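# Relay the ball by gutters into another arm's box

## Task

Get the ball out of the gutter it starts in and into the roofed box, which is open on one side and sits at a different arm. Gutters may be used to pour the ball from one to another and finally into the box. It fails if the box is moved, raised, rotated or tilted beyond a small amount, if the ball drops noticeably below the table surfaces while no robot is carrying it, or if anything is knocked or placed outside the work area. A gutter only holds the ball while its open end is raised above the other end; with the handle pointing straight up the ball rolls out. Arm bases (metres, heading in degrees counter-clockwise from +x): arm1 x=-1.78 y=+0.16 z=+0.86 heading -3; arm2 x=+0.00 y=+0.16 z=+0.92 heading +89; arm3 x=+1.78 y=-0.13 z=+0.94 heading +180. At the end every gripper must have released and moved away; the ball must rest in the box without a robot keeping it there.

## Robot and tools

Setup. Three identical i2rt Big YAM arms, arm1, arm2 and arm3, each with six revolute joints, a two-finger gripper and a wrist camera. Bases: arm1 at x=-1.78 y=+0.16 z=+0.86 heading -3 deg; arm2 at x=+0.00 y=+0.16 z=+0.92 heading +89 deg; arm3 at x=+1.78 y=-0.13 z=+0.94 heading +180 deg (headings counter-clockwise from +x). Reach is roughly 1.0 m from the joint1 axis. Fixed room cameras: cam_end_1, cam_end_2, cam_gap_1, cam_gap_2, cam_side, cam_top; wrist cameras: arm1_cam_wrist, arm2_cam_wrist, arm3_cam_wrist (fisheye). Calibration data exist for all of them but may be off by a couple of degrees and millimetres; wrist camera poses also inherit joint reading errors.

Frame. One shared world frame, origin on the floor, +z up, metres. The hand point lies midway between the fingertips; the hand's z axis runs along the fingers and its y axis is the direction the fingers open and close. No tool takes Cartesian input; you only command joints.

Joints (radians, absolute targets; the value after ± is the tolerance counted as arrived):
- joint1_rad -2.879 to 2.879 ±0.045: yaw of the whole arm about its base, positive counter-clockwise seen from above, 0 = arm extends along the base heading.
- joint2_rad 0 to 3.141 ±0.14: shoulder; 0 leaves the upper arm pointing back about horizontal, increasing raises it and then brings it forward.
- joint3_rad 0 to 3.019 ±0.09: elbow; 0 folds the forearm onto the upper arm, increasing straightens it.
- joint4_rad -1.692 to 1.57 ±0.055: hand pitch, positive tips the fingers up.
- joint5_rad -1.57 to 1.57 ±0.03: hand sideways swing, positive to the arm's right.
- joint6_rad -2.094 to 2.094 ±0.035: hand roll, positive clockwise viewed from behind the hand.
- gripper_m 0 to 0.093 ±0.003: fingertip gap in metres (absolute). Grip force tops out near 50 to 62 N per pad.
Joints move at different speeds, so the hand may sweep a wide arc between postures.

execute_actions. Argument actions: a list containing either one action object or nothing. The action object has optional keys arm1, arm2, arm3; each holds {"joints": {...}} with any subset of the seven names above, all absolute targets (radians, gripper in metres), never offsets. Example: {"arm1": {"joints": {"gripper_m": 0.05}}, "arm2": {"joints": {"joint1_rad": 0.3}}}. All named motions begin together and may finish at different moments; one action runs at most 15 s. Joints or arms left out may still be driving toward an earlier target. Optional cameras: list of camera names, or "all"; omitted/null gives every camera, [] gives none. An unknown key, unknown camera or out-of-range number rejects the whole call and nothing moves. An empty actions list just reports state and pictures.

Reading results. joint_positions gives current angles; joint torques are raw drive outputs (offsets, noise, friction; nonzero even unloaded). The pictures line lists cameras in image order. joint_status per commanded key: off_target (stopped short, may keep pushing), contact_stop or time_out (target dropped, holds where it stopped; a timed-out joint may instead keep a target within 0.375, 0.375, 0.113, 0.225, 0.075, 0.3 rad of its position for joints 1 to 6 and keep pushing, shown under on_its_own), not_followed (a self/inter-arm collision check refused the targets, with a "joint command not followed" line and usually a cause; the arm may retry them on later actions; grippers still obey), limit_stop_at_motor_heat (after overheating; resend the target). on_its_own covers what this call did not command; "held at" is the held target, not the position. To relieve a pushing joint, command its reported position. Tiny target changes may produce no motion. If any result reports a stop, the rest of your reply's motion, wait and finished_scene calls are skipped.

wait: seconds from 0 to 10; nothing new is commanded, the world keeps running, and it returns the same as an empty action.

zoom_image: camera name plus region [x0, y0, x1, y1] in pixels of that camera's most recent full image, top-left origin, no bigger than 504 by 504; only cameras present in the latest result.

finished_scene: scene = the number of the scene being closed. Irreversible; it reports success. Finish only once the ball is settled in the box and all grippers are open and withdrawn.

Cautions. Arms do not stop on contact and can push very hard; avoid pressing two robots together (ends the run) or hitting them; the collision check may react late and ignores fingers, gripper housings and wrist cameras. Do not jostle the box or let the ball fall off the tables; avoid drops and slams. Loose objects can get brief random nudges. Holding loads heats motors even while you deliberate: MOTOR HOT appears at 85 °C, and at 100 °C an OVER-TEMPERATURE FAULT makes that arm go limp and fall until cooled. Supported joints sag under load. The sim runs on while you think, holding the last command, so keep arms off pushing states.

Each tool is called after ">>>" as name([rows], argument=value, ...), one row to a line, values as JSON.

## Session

>>> execute_actions(actions=[])

Scene clock: 0.00 s.
Joint torques (N m, as the arm reports them, + toward a larger angle): no reading
Motor temperatures (°C, as the motors report them): arm1=[26 24 37 24 22 25] | arm2=[24 30 40 23 23 25] | arm3=[25 29 49 24 26 25]
arm1.joint_positions: joint1_rad=+0.635 joint2_rad=+0.412 joint3_rad=+1.555 joint4_rad=-1.333 joint5_rad=-0.010 joint6_rad=+0.470 gripper_m=+0.095
arm1.joint_status: not commanded
arm1.hand: x=-1.6956 y=+0.2133 z=+1.5075 quat_wxyz=(-0.549, +0.047, -0.769, -0.324) (m; scene frame)
arm2.joint_positions: joint1_rad=-0.806 joint2_rad=+0.636 joint3_rad=+1.650 joint4_rad=-1.240 joint5_rad=-0.269 joint6_rad=+0.479 gripper_m=+0.094
arm2.joint_status: not commanded
arm2.hand: x=+0.1119 y=+0.3281 z=+1.5999 quat_wxyz=(-0.444, +0.187, -0.758, -0.440) (m; scene frame)
arm3.joint_positions: joint1_rad=-0.158 joint2_rad=+0.391 joint3_rad=+1.365 joint4_rad=-1.592 joint5_rad=+0.024 joint6_rad=-0.015 gripper_m=+0.095
arm3.joint_status: not commanded
arm3.hand: x=+1.6631 y=-0.1053 z=+1.4497 quat_wxyz=(-0.053, +0.889, -0.071, -0.450) (m; scene frame)
pictures: arm1_cam_wrist, arm2_cam_wrist, arm3_cam_wrist, cam_end_1, cam_end_2, cam_gap_1, cam_gap_2, cam_side, cam_top
camera_calibration (this result's frames):
arm1_cam_wrist: T_world_to_cam=[[0.421104, -0.792442, -0.441256, 1.54638], [-0.790244, -0.0817651, -0.607313, -0.400126], [0.445182, 0.604441, -0.660654, 1.75047], [0, 0, 0, 1]] pos_world=[-1.74666, 0.134646, 1.59581]
arm2_cam_wrist: T_world_to_cam=[[0.679691, -0.533279, -0.50362, 0.905141], [-0.726628, -0.395774, -0.561583, 1.11685], [0.100161, 0.747647, -0.656499, 0.918762], [0, 0, 0, 1]] pos_world=[0.104293, 0.237803, 1.68622]
arm3_cam_wrist: T_world_to_cam=[[0.177247, 0.984021, 0.0168975, -0.215181], [0.934877, -0.16298, -0.315346, -1.10718], [-0.307553, 0.0716913, -0.948826, 2.01605], [0, 0, 0, 1]] pos_world=[1.69326, -0.113239, 1.56737]
Images, in order (width x height): arm1_cam_wrist 616x616, arm2_cam_wrist 616x616, arm3_cam_wrist 616x616, cam_end_1 672x504, cam_end_2 672x504, cam_gap_1 672x504, cam_gap_2 672x504, cam_side 672x504, cam_top 672x504.

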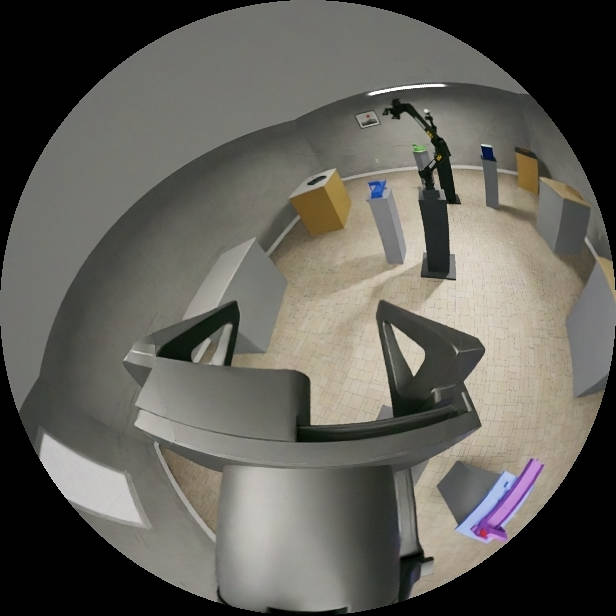

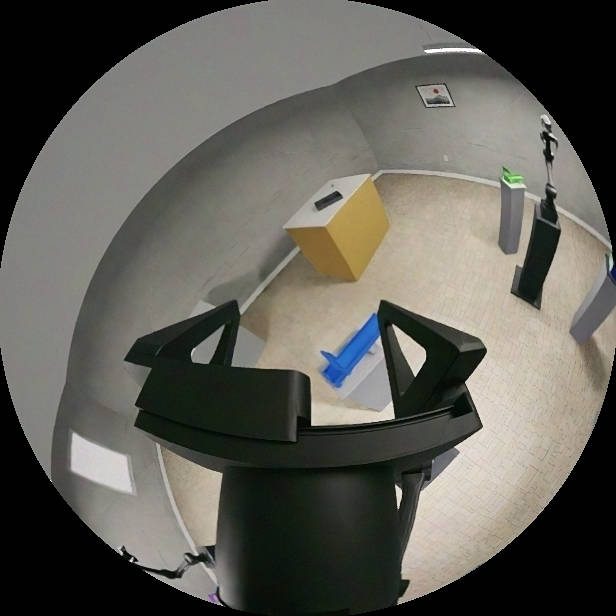

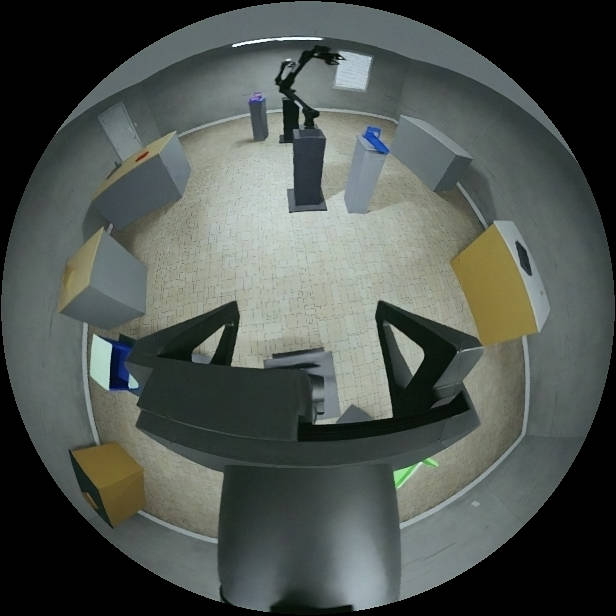

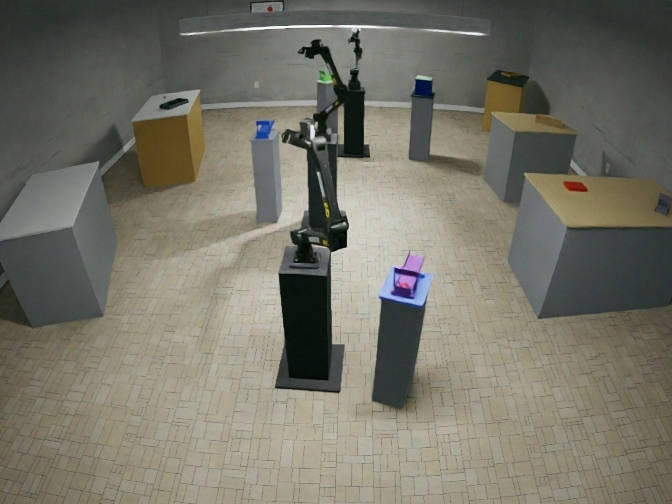

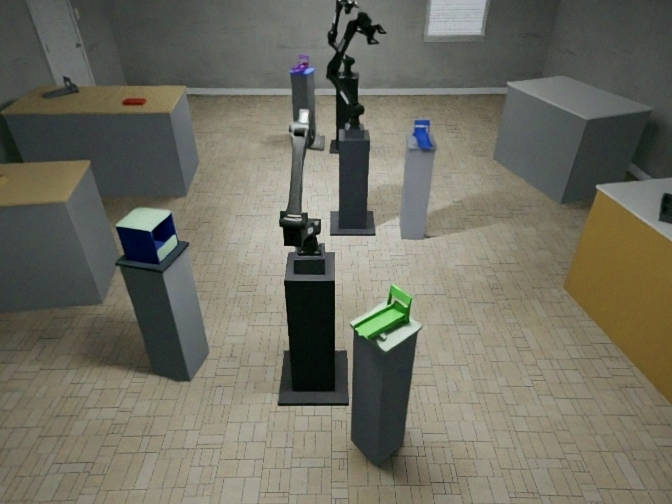

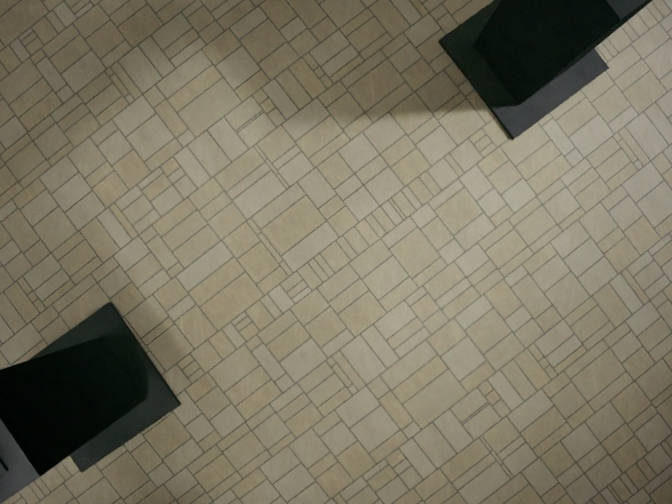

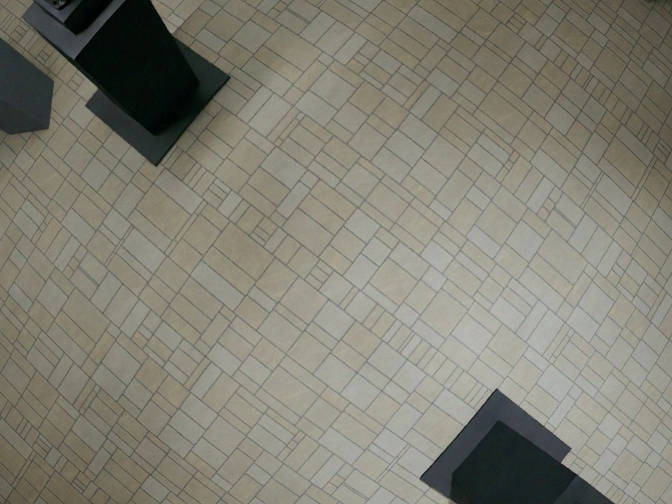

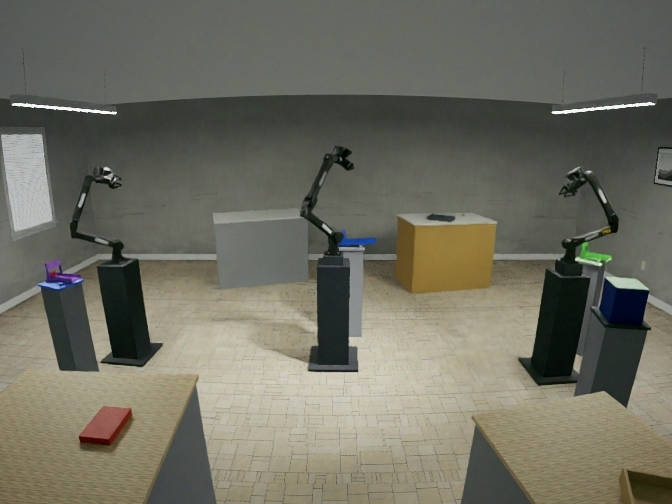

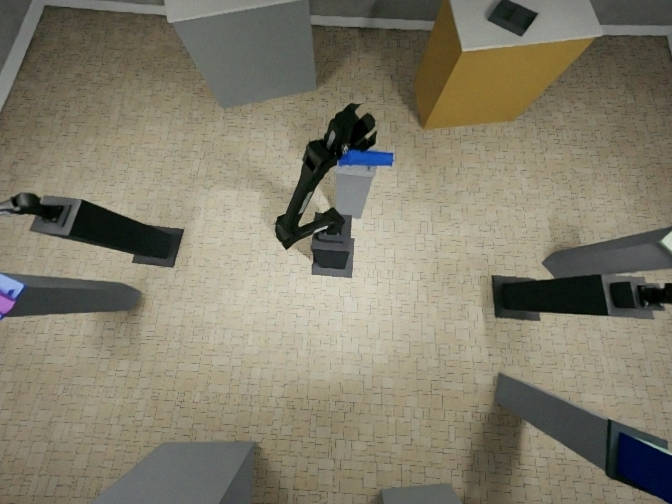

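>>> zoom_image(camera="cam_end_1", region=[360, 240, 460, 320])

>>> zoom_image(camera="cam_end_2", region=[335, 270, 435, 360])

>>> zoom_image(camera="cam_top", region=[310, 90, 430, 200])

Region (360, 240, 460, 320) of cam_end_1's 672x504 image, scaled by 5.040, with more detail than that image has; it fills the top 403 rows of this view, and the rest is white.

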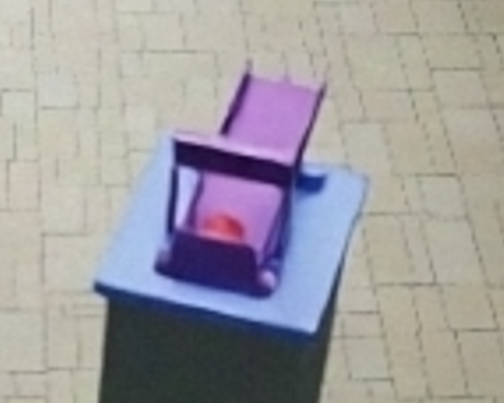

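Region (335, 270, 435, 360) of cam_end_2's 672x504 image, scaled by 5.040, with more detail than that image has; it fills the top 454 rows of this view, and the rest is white.

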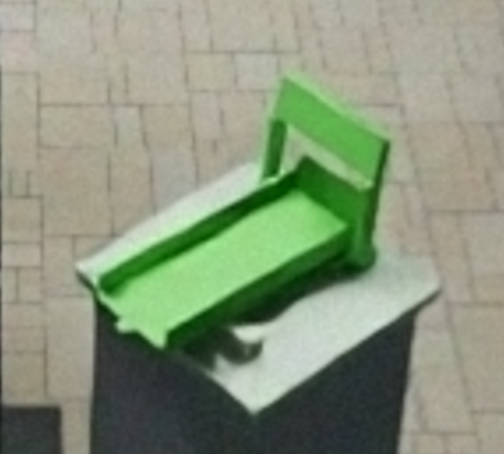

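Region (310, 90, 430, 200) of cam_top's 672x504 image, scaled by 4.200, with more detail than that image has; it fills the top 462 rows of this view, and the rest is white.

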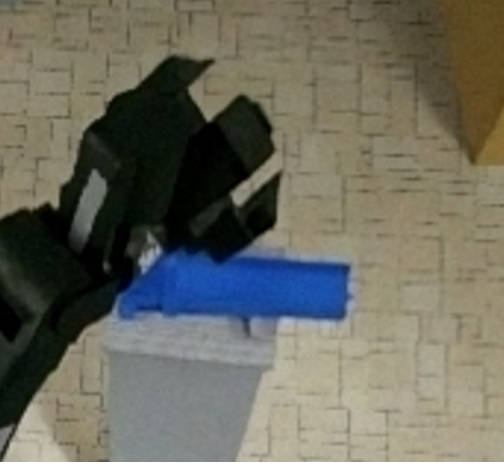

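>>> zoom_image(camera="cam_side", region=[20, 240, 120, 310])

>>> zoom_image(camera="cam_side", region=[310, 210, 410, 270])

>>> zoom_image(camera="cam_side", region=[550, 225, 670, 340])

>>> zoom_image(camera="cam_end_2", region=[380, 105, 460, 165])

>>> zoom_image(camera="cam_end_2", region=[100, 190, 210, 290])

Region (20, 240, 120, 310) of cam_side's 672x504 image, scaled by 5.040, with more detail than that image has; it fills the top 353 rows of this view, and the rest is white.

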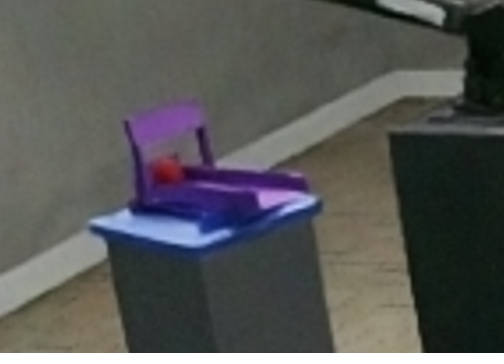

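Region (310, 210, 410, 270) of cam_side's 672x504 image, scaled by 5.040, with more detail than that image has; it fills the top 302 rows of this view, and the rest is white.

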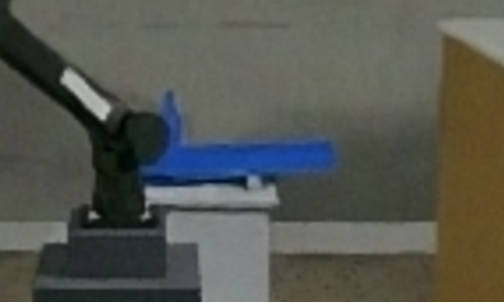

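Region (550, 225, 670, 340) of cam_side's 672x504 image, scaled by 4.200, with more detail than that image has; it fills the top 483 rows of this view, and the rest is white.

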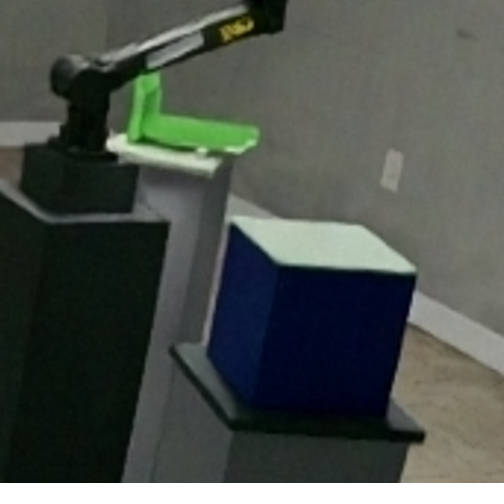

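Region (380, 105, 460, 165) of cam_end_2's 672x504 image, scaled by 6.300, with more detail than that image has; it fills the top 378 rows of this view, and the rest is white.

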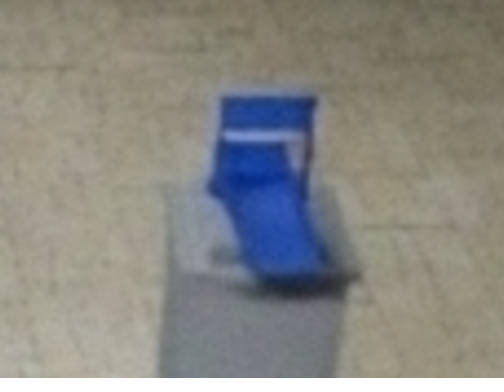

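Region (100, 190, 210, 290) of cam_end_2's 672x504 image, scaled by 4.582, with more detail than that image has; it fills the top 458 rows of this view, and the rest is white.

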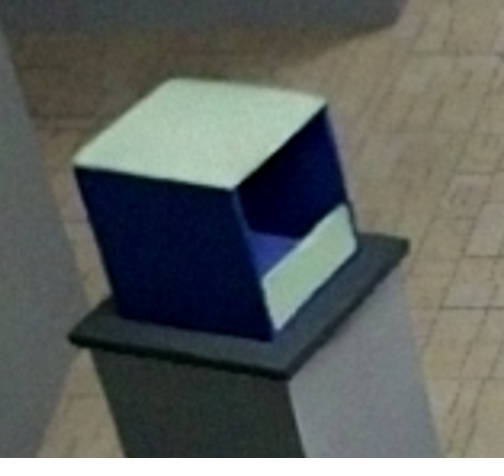

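>>> execute_actions([
  {"arm1":{"joints":{"joint1_rad":-1.88,"joint2_rad":1.41,"joint3_rad":1.39,"joint4_rad":-1.52,"joint5_rad":0,"joint6_rad":0,"gripper_m":0.093}},"arm2":{"joints":{"joint1_rad":-0.05,"joint2_rad":1.41,"joint3_rad":1.39,"joint4_rad":-1.52,"joint5_rad":0,"joint6_rad":0,"gripper_m":0.093}},"arm3":{"joints":{"joint1_rad":-2.36,"joint2_rad":1.76,"joint3_rad":1.84,"joint4_rad":-1.58,"joint5_rad":0,"joint6_rad":0,"gripper_m":0.093}}},
], cameras=["arm1_cam_wrist","arm2_cam_wrist","arm3_cam_wrist"])

Scene clock: 66.03 s.
Joint torques (N m, as the arm reports them, + toward a larger angle): arm1=[ -0.43 -14.18   7.62  -0.25  -0.02  -0.21] | arm2=[  1.18 -11.91  12.28  -0.17  -0.05  -0.09] | arm3=[ -0.36 -18.85   9.57   0.15  -0.04   0.12]
Motor temperatures (°C, as the motors report them): arm1=[26 25 40 25 22 25] | arm2=[24 30 43 24 23 25] | arm3=[25 29 53 24 26 25]
arm1.joint_positions: joint1_rad=-1.884 joint2_rad=+1.424 joint3_rad=+1.393 joint4_rad=-1.507 joint5_rad=+0.000 joint6_rad=+0.008 gripper_m=+0.093
arm1.joint_status: all done
arm1.hand: x=-1.9316 y=-0.2390 z=+1.1191 quat_wxyz=(-0.009, -0.826, -0.564, +0.013) (m; scene frame)
arm2.joint_positions: joint1_rad=-0.043 joint2_rad=+1.414 joint3_rad=+1.373 joint4_rad=-1.504 joint5_rad=-0.001 joint6_rad=+0.008 gripper_m=+0.093
arm2.joint_status: all done
arm2.hand: x=+0.0260 y=+0.5793 z=+1.1725 quat_wxyz=(-0.007, +0.682, -0.731, -0.008) (m; scene frame)
arm3.joint_positions: joint1_rad=-2.362 joint2_rad=+1.764 joint3_rad=+1.819 joint4_rad=-1.570 joint5_rad=+0.002 joint6_rad=-0.008 gripper_m=+0.093
arm3.joint_status: all done
arm3.hand: x=+2.1749 y=+0.2603 z=+1.2107 quat_wxyz=(-0.032, +0.381, -0.924, -0.008) (m; scene frame)
pictures: arm1_cam_wrist, arm2_cam_wrist, arm3_cam_wrist
camera_calibration (this result's frames):
arm1_cam_wrist: T_world_to_cam=[[-0.932571, 0.360858, 0.009584, -1.72776], [0.30678, 0.778265, 0.547895, 0.172358], [0.190254, 0.513892, -0.836492, 1.55507], [0, 0, 0, 1]] pos_world=[-1.96, -0.309802, 1.22293]
arm2_cam_wrist: T_world_to_cam=[[0.997548, -0.0686086, -0.0137872, 0.0304234], [-0.0492686, -0.828459, 0.557879, -0.165627], [-0.0496974, -0.555832, -0.829808, 1.42116], [0, 0, 0, 1]] pos_world=[0.0321191, 0.654799, 1.27211]
arm3_cam_wrist: T_world_to_cam=[[0.695118, -0.718882, 0.00441426, -1.32953], [-0.613378, -0.589877, 0.525179, 0.859353], [-0.374938, -0.367769, -0.85098, 2.06303], [0, 0, 0, 1]] pos_world=[2.2248, 0.309857, 1.31016]
Images, in order (width x height): arm1_cam_wrist 616x616, arm2_cam_wrist 616x616, arm3_cam_wrist 616x616.

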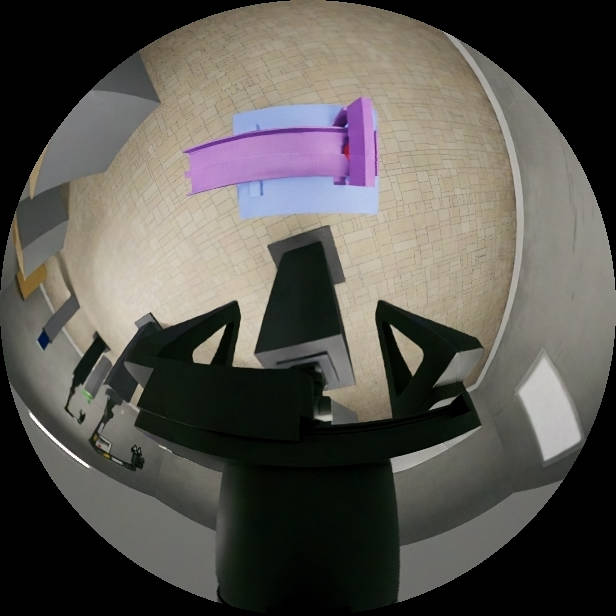

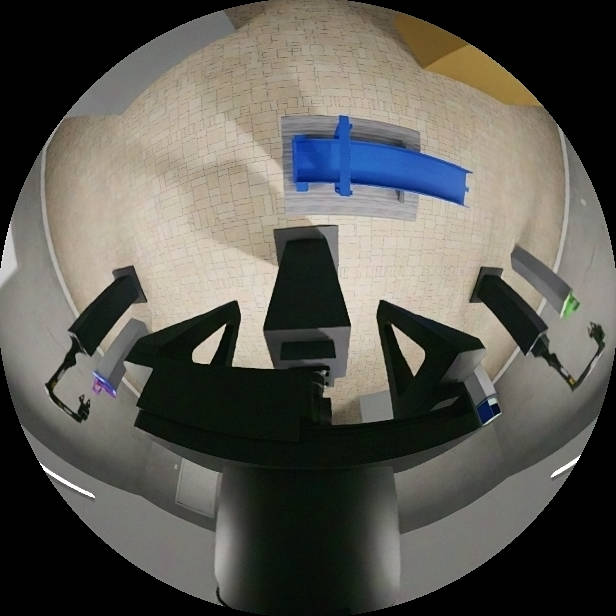

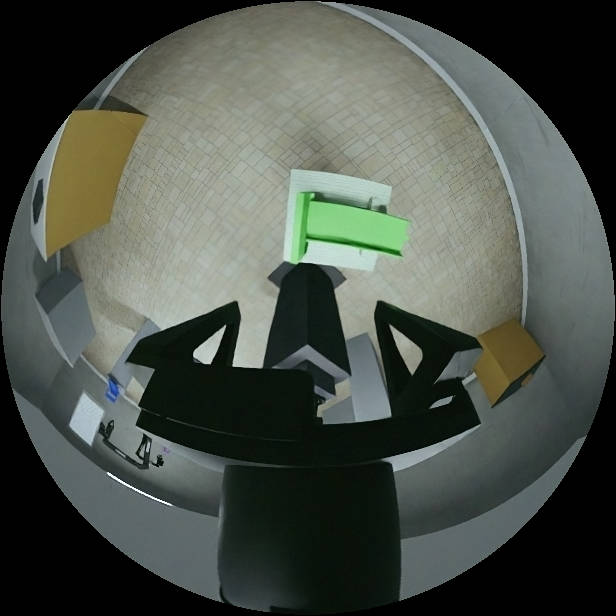

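>>> zoom_image(camera="arm1_cam_wrist", region=[170, 80, 410, 240])

>>> zoom_image(camera="arm2_cam_wrist", region=[260, 90, 500, 250])

>>> zoom_image(camera="arm3_cam_wrist", region=[260, 140, 440, 290])

Region (170, 80, 410, 240) of arm1_cam_wrist's 616x616 image, scaled by 2.100, with more detail than that image has.

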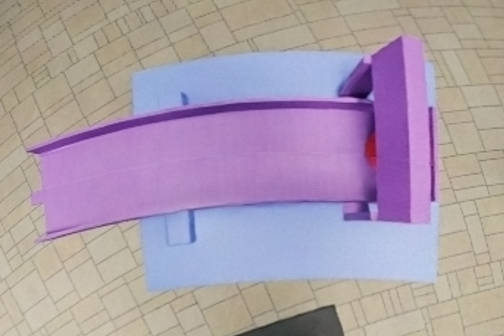

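Region (260, 90, 500, 250) of arm2_cam_wrist's 616x616 image, scaled by 2.100, with more detail than that image has.

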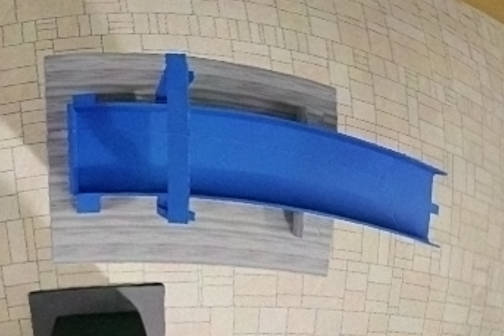

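Region (260, 140, 440, 290) of arm3_cam_wrist's 616x616 image, scaled by 2.800, with more detail than that image has.

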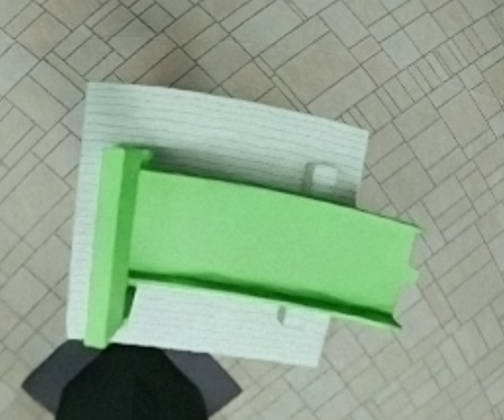

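>>> execute_actions([
  {"arm1":{"joints":{"joint1_rad":-2.046,"joint2_rad":1.80,"joint3_rad":1.84,"joint4_rad":-1.555,"joint5_rad":-0.19,"joint6_rad":-0.21}},"arm2":{"joints":{"joint1_rad":-0.065,"joint2_rad":1.75,"joint3_rad":1.595,"joint4_rad":-1.36,"joint5_rad":0.19,"joint6_rad":-0.03}},"arm3":{"joints":{"joint1_rad":-2.28,"joint2_rad":1.885,"joint3_rad":1.715,"joint4_rad":-1.35,"joint5_rad":0.19,"joint6_rad":0.18}}},
], cameras=["arm1_cam_wrist","arm2_cam_wrist","arm3_cam_wrist"])

Scene clock: 159.33 s.
Joint torques (N m, as the arm reports them, + toward a larger angle): arm1=[ -0.06 -21.06  11.59  -0.07  -0.27  -0.24] | arm2=[  1.29 -17.95  12.9    0.81   0.12  -0.07] | arm3=[ -1.16 -22.51   8.71   0.7    0.34   0.2 ]
Motor temperatures (°C, as the motors report them): arm1=[26 27 44 24 22 25] | arm2=[24 32 46 23 23 25] | arm3=[25 34 56 24 26 25]
arm1.joint_positions: joint1_rad=-2.055 joint2_rad=+1.811 joint3_rad=+1.788 joint4_rad=-1.550 joint5_rad=-0.188 joint6_rad=-0.201 gripper_m=+0.093
arm1.joint_status: all done
arm1.hand: x=-2.0383 y=-0.3408 z=+1.0928 quat_wxyz=(-0.085, -0.811, -0.577, -0.038) (m; scene frame)
arm2.joint_positions: joint1_rad=-0.060 joint2_rad=+1.762 joint3_rad=+1.571 joint4_rad=-1.371 joint5_rad=+0.187 joint6_rad=-0.022 gripper_m=+0.093
arm2.joint_status: all done
arm2.hand: x=+0.0742 y=+0.6959 z=+1.0928 quat_wxyz=(-0.065, +0.684, -0.724, +0.067) (m; scene frame)
arm3.joint_positions: joint1_rad=-2.275 joint2_rad=+1.900 joint3_rad=+1.703 joint4_rad=-1.361 joint5_rad=+0.187 joint6_rad=+0.170 gripper_m=+0.093
arm3.joint_status: all done
arm3.hand: x=+2.1848 y=+0.2960 z=+1.0951 quat_wxyz=(-0.058, +0.336, -0.937, +0.079) (m; scene frame)
pictures: arm1_cam_wrist, arm2_cam_wrist, arm3_cam_wrist
camera_calibration (this result's frames):
arm1_cam_wrist: T_world_to_cam=[[-0.93261, 0.316315, -0.173734, -1.60514], [0.18041, 0.825577, 0.534672, 0.0717279], [0.312555, 0.467297, -0.827008, 1.82875], [0, 0, 0, 1]] pos_world=[-2.0815, -0.406055, 1.19517]
arm2_cam_wrist: T_world_to_cam=[[0.983225, -0.0555941, 0.173719, -0.223702], [-0.14576, -0.812036, 0.565112, -0.0343543], [0.109649, -0.580954, -0.806517, 1.40244], [0, 0, 0, 1]] pos_world=[0.0611657, 0.774418, 1.18936]
arm3_cam_wrist: T_world_to_cam=[[0.611185, -0.770244, 0.182144, -1.30633], [-0.723562, -0.450463, 0.523011, 1.14903], [-0.320797, -0.451449, -0.832636, 1.86782], [0, 0, 0, 1]] pos_world=[2.22899, 0.354631, 1.19219]
Images, in order (width x height): arm1_cam_wrist 616x616, arm2_cam_wrist 616x616, arm3_cam_wrist 616x616.

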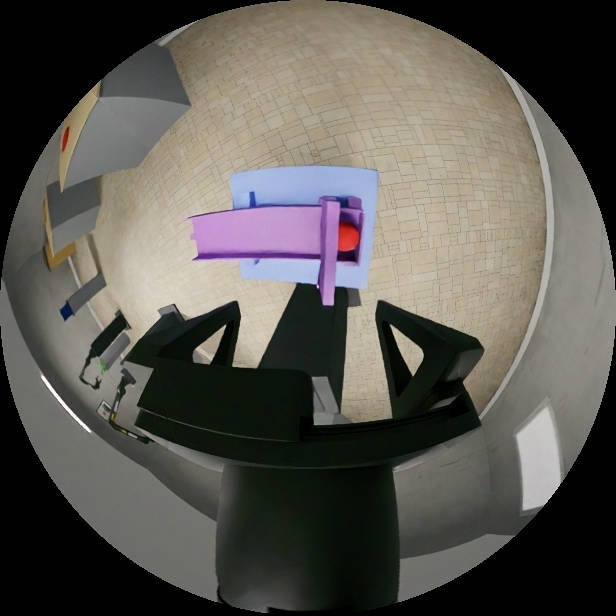

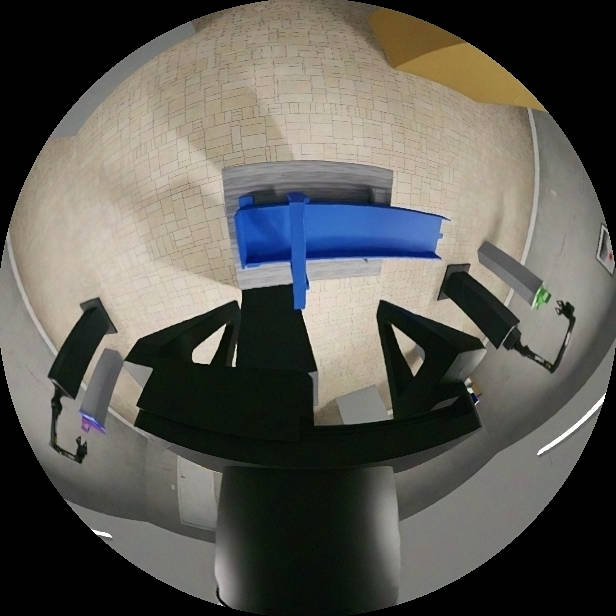

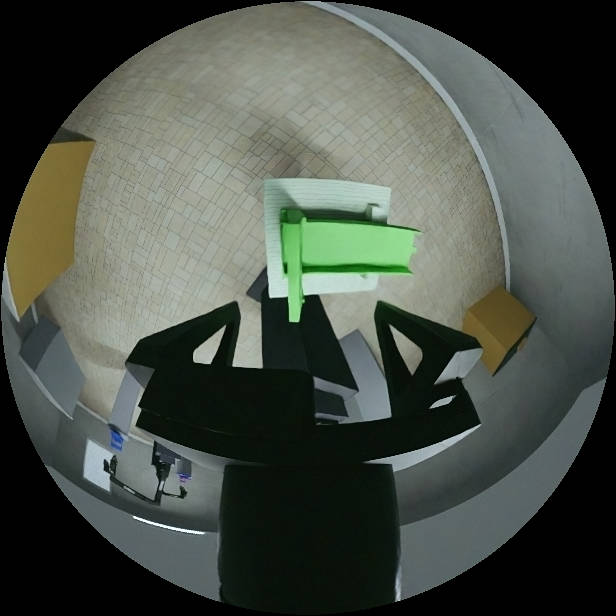

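>>> zoom_image(camera="arm1_cam_wrist", region=[230, 160, 410, 320])

>>> zoom_image(camera="arm2_cam_wrist", region=[210, 160, 390, 320])

>>> zoom_image(camera="arm3_cam_wrist", region=[220, 170, 400, 330])

Region (230, 160, 410, 320) of arm1_cam_wrist's 616x616 image, scaled by 2.800, with more detail than that image has.

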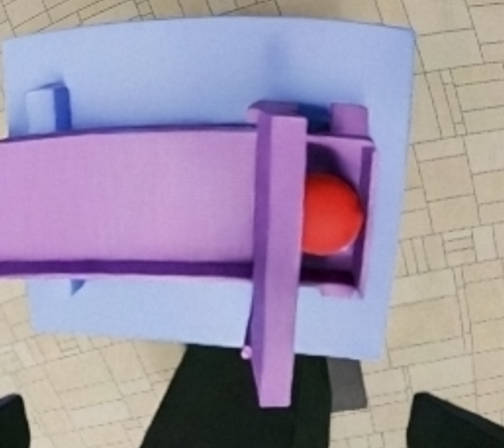

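Region (210, 160, 390, 320) of arm2_cam_wrist's 616x616 image, scaled by 2.800, with more detail than that image has.

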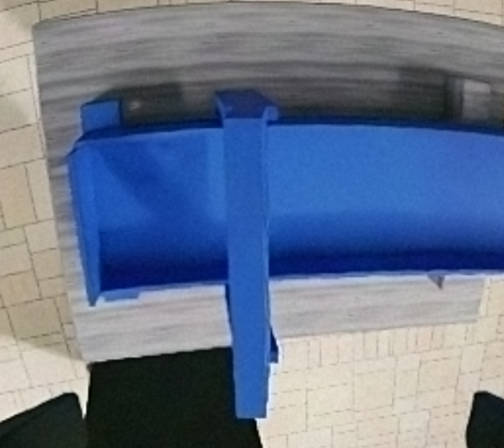

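Region (220, 170, 400, 330) of arm3_cam_wrist's 616x616 image, scaled by 2.800, with more detail than that image has.

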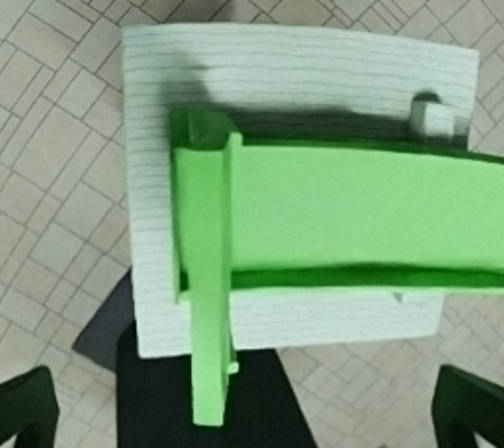

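>>> execute_actions([
  {"arm1":{"joints":{"joint2_rad":1.87,"joint3_rad":1.628,"joint4_rad":-1.282}},"arm2":{"joints":{"joint1_rad":-0.082,"joint2_rad":1.848,"joint3_rad":1.437,"joint4_rad":-1.115}},"arm3":{"joints":{"joint1_rad":-2.29,"joint2_rad":1.968,"joint3_rad":1.537,"joint4_rad":-1.093}}},
], cameras=["arm1_cam_wrist","arm2_cam_wrist","arm3_cam_wrist"])

Scene clock: 216.97 s.
Joint torques (N m, as the arm reports them, + toward a larger angle): arm1=[ -0.13 -21.55   7.54   0.66  -0.24  -0.22] | arm2=[  1.46 -17.31  10.77   1.1    0.1   -0.07] | arm3=[ -1.06 -21.36   7.94   0.71   0.35   0.2 ]
Motor temperatures (°C, as the motors report them): arm1=[26 31 54 24 22 25] | arm2=[24 34 47 23 23 25] | arm3=[25 36 54 24 26 25]
arm1.joint_positions: joint1_rad=-2.055 joint2_rad=+1.878 joint3_rad=+1.628 joint4_rad=-1.296 joint5_rad=-0.188 joint6_rad=-0.202 gripper_m=+0.093
arm1.joint_status: all done
arm1.hand: x=-2.0474 y=-0.3563 z=+0.9955 quat_wxyz=(-0.091, -0.811, -0.578, -0.027) (m; scene frame)
arm2.joint_positions: joint1_rad=-0.079 joint2_rad=+1.852 joint3_rad=+1.427 joint4_rad=-1.131 joint5_rad=+0.188 joint6_rad=-0.022 gripper_m=+0.093
arm2.joint_status: all done
arm2.hand: x=+0.0848 y=+0.7000 z=+0.9934 quat_wxyz=(-0.066, +0.677, -0.730, +0.066) (m; scene frame)
arm3.joint_positions: joint1_rad=-2.278 joint2_rad=+1.980 joint3_rad=+1.529 joint4_rad=-1.104 joint5_rad=+0.187 joint6_rad=+0.170 gripper_m=+0.093
arm3.joint_status: all done
arm3.hand: x=+2.1849 y=+0.2919 z=+0.9876 quat_wxyz=(-0.059, +0.334, -0.937, +0.079) (m; scene frame)
pictures: arm1_cam_wrist, arm2_cam_wrist, arm3_cam_wrist
camera_calibration (this result's frames):
arm1_cam_wrist: T_world_to_cam=[[-0.934916, 0.31215, -0.168804, -1.63677], [0.186782, 0.837303, 0.513844, 0.176114], [0.301737, 0.448872, -0.841112, 1.74366], [0, 0, 0, 1]] pos_world=[-2.08926, -0.419221, 1.09982]
arm2_cam_wrist: T_world_to_cam=[[0.981831, -0.074303, 0.174606, -0.204229], [-0.161297, -0.811487, 0.561669, 0.0309823], [0.0999565, -0.579628, -0.808728, 1.32559], [0, 0, 0, 1]] pos_world=[0.073015, 0.778314, 1.0903]
arm3_cam_wrist: T_world_to_cam=[[0.608133, -0.772717, 0.181889, -1.28233], [-0.726305, -0.44912, 0.520358, 1.21168], [-0.320399, -0.448553, -0.834353, 1.77649], [0, 0, 0, 1]] pos_world=[2.22906, 0.350168, 1.08495]
Images, in order (width x height): arm1_cam_wrist 616x616, arm2_cam_wrist 616x616, arm3_cam_wrist 616x616.

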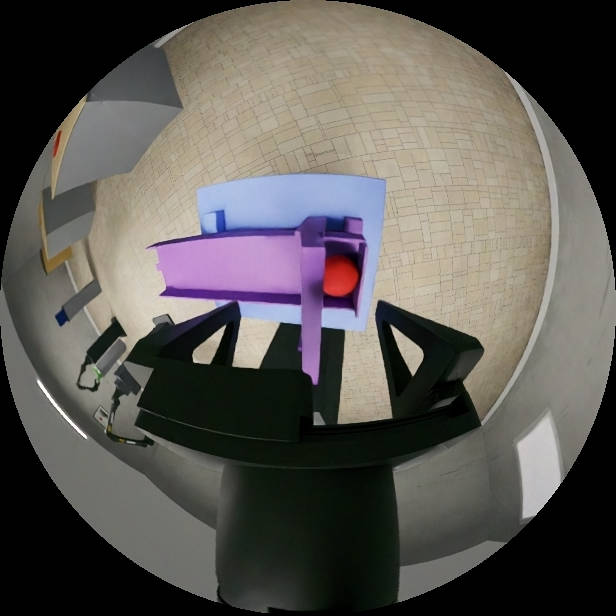

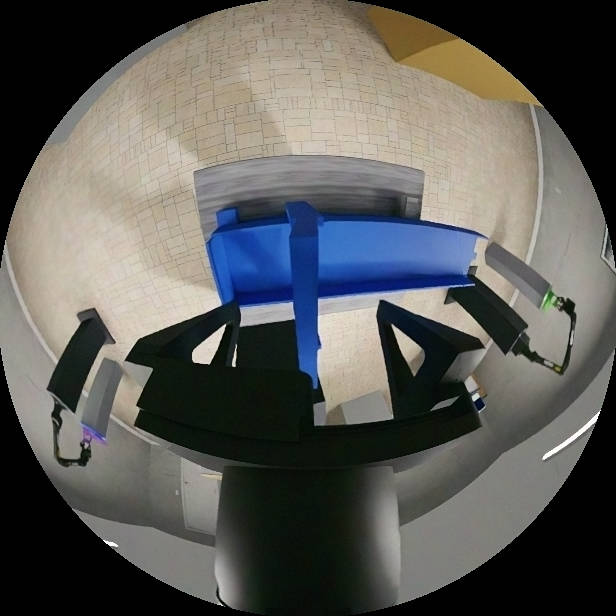

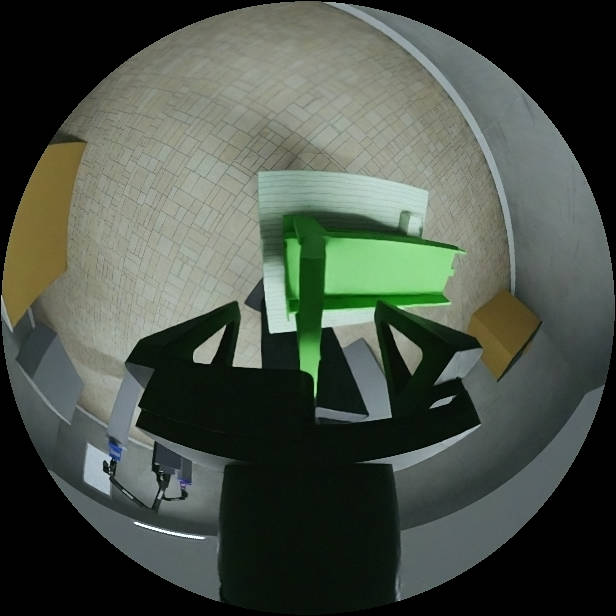

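>>> execute_actions([
  {"arm1":{"joints":{"joint2_rad":1.897}},"arm2":{"joints":{"joint2_rad":1.875}},"arm3":{"joints":{"joint2_rad":1.988}}},
], cameras=["arm1_cam_wrist","arm2_cam_wrist","arm3_cam_wrist"])

Scene clock: 231.20 s.
Joint torques (N m, as the arm reports them, + toward a larger angle): arm1=[ -0.05 -18.79   7.57   0.67  -0.24  -0.23] | arm2=[  1.48 -15.64  10.54   1.09   0.1   -0.07] | arm3=[ -1.14 -20.8    7.94   0.71   0.32   0.15]
Motor temperatures (°C, as the motors report them): arm1=[26 31 49 24 22 25] | arm2=[24 34 46 23 23 25] | arm3=[25 36 53 24 26 25]
arm1.joint_positions: joint1_rad=-2.055 joint2_rad=+1.878 joint3_rad=+1.628 joint4_rad=-1.296 joint5_rad=-0.188 joint6_rad=-0.202 gripper_m=+0.093
arm1.joint_status: all done
arm1.hand: x=-2.0474 y=-0.3563 z=+0.9955 quat_wxyz=(-0.091, -0.811, -0.578, -0.027) (m; scene frame)
arm2.joint_positions: joint1_rad=-0.079 joint2_rad=+1.852 joint3_rad=+1.427 joint4_rad=-1.131 joint5_rad=+0.188 joint6_rad=-0.022 gripper_m=+0.093
arm2.joint_status: all done
arm2.hand: x=+0.0848 y=+0.7000 z=+0.9934 quat_wxyz=(-0.066, +0.677, -0.730, +0.066) (m; scene frame)
arm3.joint_positions: joint1_rad=-2.278 joint2_rad=+1.980 joint3_rad=+1.529 joint4_rad=-1.104 joint5_rad=+0.187 joint6_rad=+0.170 gripper_m=+0.093
arm3.joint_status: all done
arm3.hand: x=+2.1849 y=+0.2919 z=+0.9876 quat_wxyz=(-0.059, +0.334, -0.937, +0.079) (m; scene frame)
pictures: arm1_cam_wrist, arm2_cam_wrist, arm3_cam_wrist
camera_calibration (this result's frames):
arm1_cam_wrist: T_world_to_cam=[[-0.934916, 0.31215, -0.168804, -1.63677], [0.186782, 0.837303, 0.513844, 0.176114], [0.301737, 0.448872, -0.841112, 1.74366], [0, 0, 0, 1]] pos_world=[-2.08926, -0.419221, 1.09982]
arm2_cam_wrist: T_world_to_cam=[[0.981831, -0.074303, 0.174606, -0.204229], [-0.161297, -0.811487, 0.561669, 0.0309823], [0.0999565, -0.579628, -0.808728, 1.32559], [0, 0, 0, 1]] pos_world=[0.073015, 0.778314, 1.0903]
arm3_cam_wrist: T_world_to_cam=[[0.608133, -0.772717, 0.181889, -1.28233], [-0.726305, -0.44912, 0.520358, 1.21168], [-0.320399, -0.448553, -0.834353, 1.77649], [0, 0, 0, 1]] pos_world=[2.22906, 0.350168, 1.08495]
Images, in order (width x height): arm1_cam_wrist 616x616, arm2_cam_wrist 616x616, arm3_cam_wrist 616x616.

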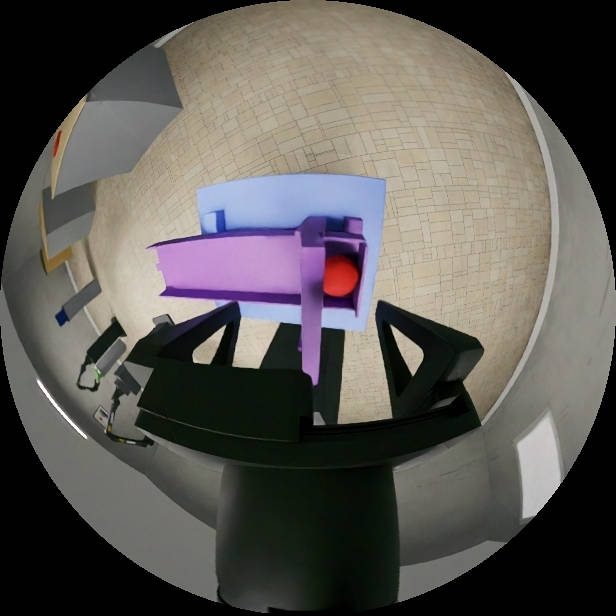

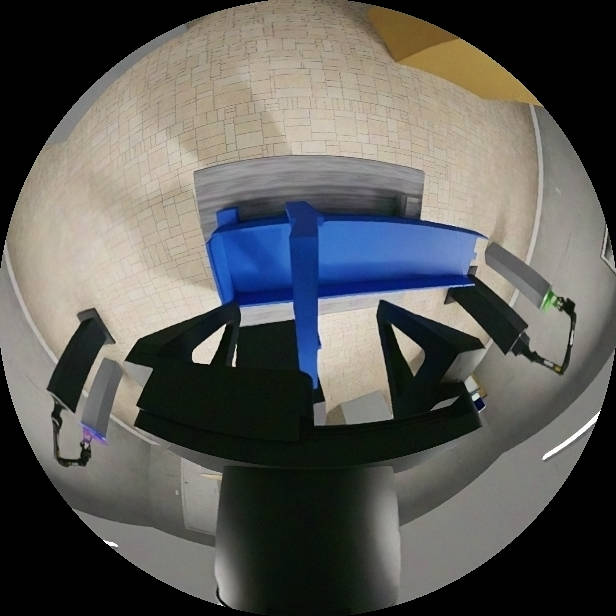

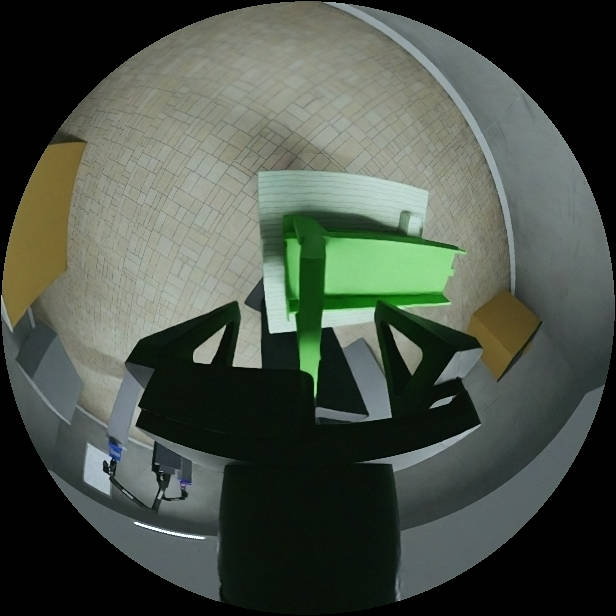

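>>> execute_actions([
  {"arm1":{"joints":{"joint2_rad":1.912}},"arm2":{"joints":{"joint2_rad":1.886}},"arm3":{"joints":{"joint2_rad":2.005}}},
], cameras=["arm1_cam_wrist"])

Scene clock: 242.33 s.
Joint torques (N m, as the arm reports them, + toward a larger angle): arm1=[ -0.12 -19.53   7.47   0.64  -0.24  -0.23] | arm2=[  1.52 -15.1   10.52   1.08   0.1   -0.07] | arm3=[ -1.68 -19.08   7.9    0.76   0.34   0.16]
Motor temperatures (°C, as the motors report them): arm1=[26 31 48 24 22 25] | arm2=[24 34 45 23 23 25] | arm3=[25 36 53 24 26 25]
arm1.joint_positions: joint1_rad=-2.055 joint2_rad=+1.896 joint3_rad=+1.628 joint4_rad=-1.296 joint5_rad=-0.188 joint6_rad=-0.202 gripper_m=+0.093
arm1.joint_status: all done
arm1.hand: x=-2.0474 y=-0.3563 z=+0.9857 quat_wxyz=(-0.087, -0.811, -0.577, -0.035) (m; scene frame)
arm2.joint_positions: joint1_rad=-0.079 joint2_rad=+1.857 joint3_rad=+1.427 joint4_rad=-1.131 joint5_rad=+0.188 joint6_rad=-0.022 gripper_m=+0.093
arm2.joint_status: all done
arm2.hand: x=+0.0847 y=+0.6997 z=+0.9910 quat_wxyz=(-0.064, +0.677, -0.730, +0.068) (m; scene frame)
arm3.joint_positions: joint1_rad=-2.278 joint2_rad=+1.982 joint3_rad=+1.529 joint4_rad=-1.104 joint5_rad=+0.187 joint6_rad=+0.170 gripper_m=+0.093
arm3.joint_status: all done
arm3.hand: x=+2.1847 y=+0.2917 z=+0.9861 quat_wxyz=(-0.058, +0.335, -0.937, +0.079) (m; scene frame)
pictures: arm1_cam_wrist
camera_calibration (this result's frames):
arm1_cam_wrist: T_world_to_cam=[[-0.933386, 0.314727, -0.172443, -1.63077], [0.182117, 0.829442, 0.528072, 0.154717], [0.30923, 0.46149, -0.831507, 1.74581], [0, 0, 0, 1]] pos_world=[-2.09018, -0.420757, 1.08874]
Images, in order (width x height): arm1_cam_wrist 616x616.

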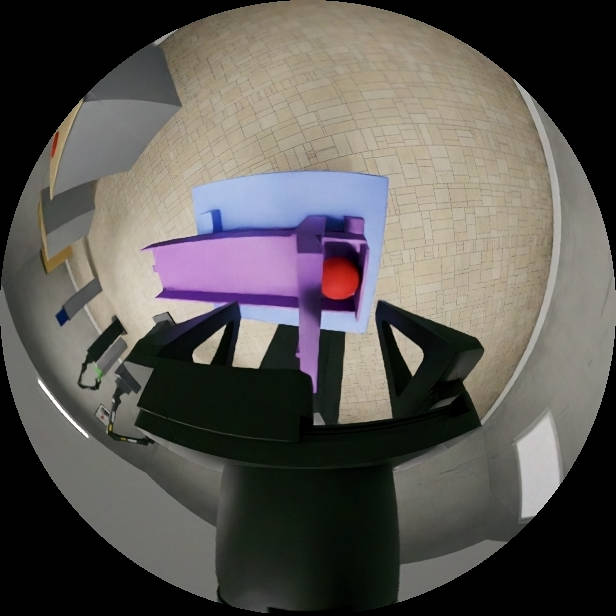

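>>> execute_actions([
  {"arm1":{"joints":{"joint2_rad":1.925}},"arm2":{"joints":{"joint2_rad":1.912}},"arm3":{"joints":{"joint2_rad":2.025}}},
], cameras=[])

Scene clock: 248.33 s.
Joint torques (N m, as the arm reports them, + toward a larger angle): arm1=[ -0.14 -19.27   7.48   0.64  -0.24  -0.22] | arm2=[  1.47 -16.68  10.56   1.06   0.1   -0.08] | arm3=[ -1.62 -20.29   7.93   0.6    0.3    0.22]
Motor temperatures (°C, as the motors report them): arm1=[26 31 47 24 22 25] | arm2=[24 34 45 23 23 25] | arm3=[25 36 53 24 26 25]
arm1.joint_positions: joint1_rad=-2.055 joint2_rad=+1.907 joint3_rad=+1.628 joint4_rad=-1.296 joint5_rad=-0.188 joint6_rad=-0.202 gripper_m=+0.093
arm1.joint_status: all done
arm1.hand: x=-2.0473 y=-0.3562 z=+0.9794 quat_wxyz=(-0.085, -0.811, -0.577, -0.040) (m; scene frame)
arm2.joint_positions: joint1_rad=-0.079 joint2_rad=+1.891 joint3_rad=+1.427 joint4_rad=-1.131 joint5_rad=+0.188 joint6_rad=-0.022 gripper_m=+0.093
arm2.joint_status: all done
arm2.hand: x=+0.0845 y=+0.6974 z=+0.9734 quat_wxyz=(-0.052, +0.678, -0.729, +0.079) (m; scene frame)
arm3.joint_positions: joint1_rad=-2.278 joint2_rad=+2.010 joint3_rad=+1.529 joint4_rad=-1.104 joint5_rad=+0.187 joint6_rad=+0.170 gripper_m=+0.093
arm3.joint_status: all done
arm3.hand: x=+2.1832 y=+0.2897 z=+0.9707 quat_wxyz=(-0.046, +0.336, -0.937, +0.086) (m; scene frame)
pictures: none
No camera images: the call's "cameras" was empty. Leave "cameras" out to get every camera's image.


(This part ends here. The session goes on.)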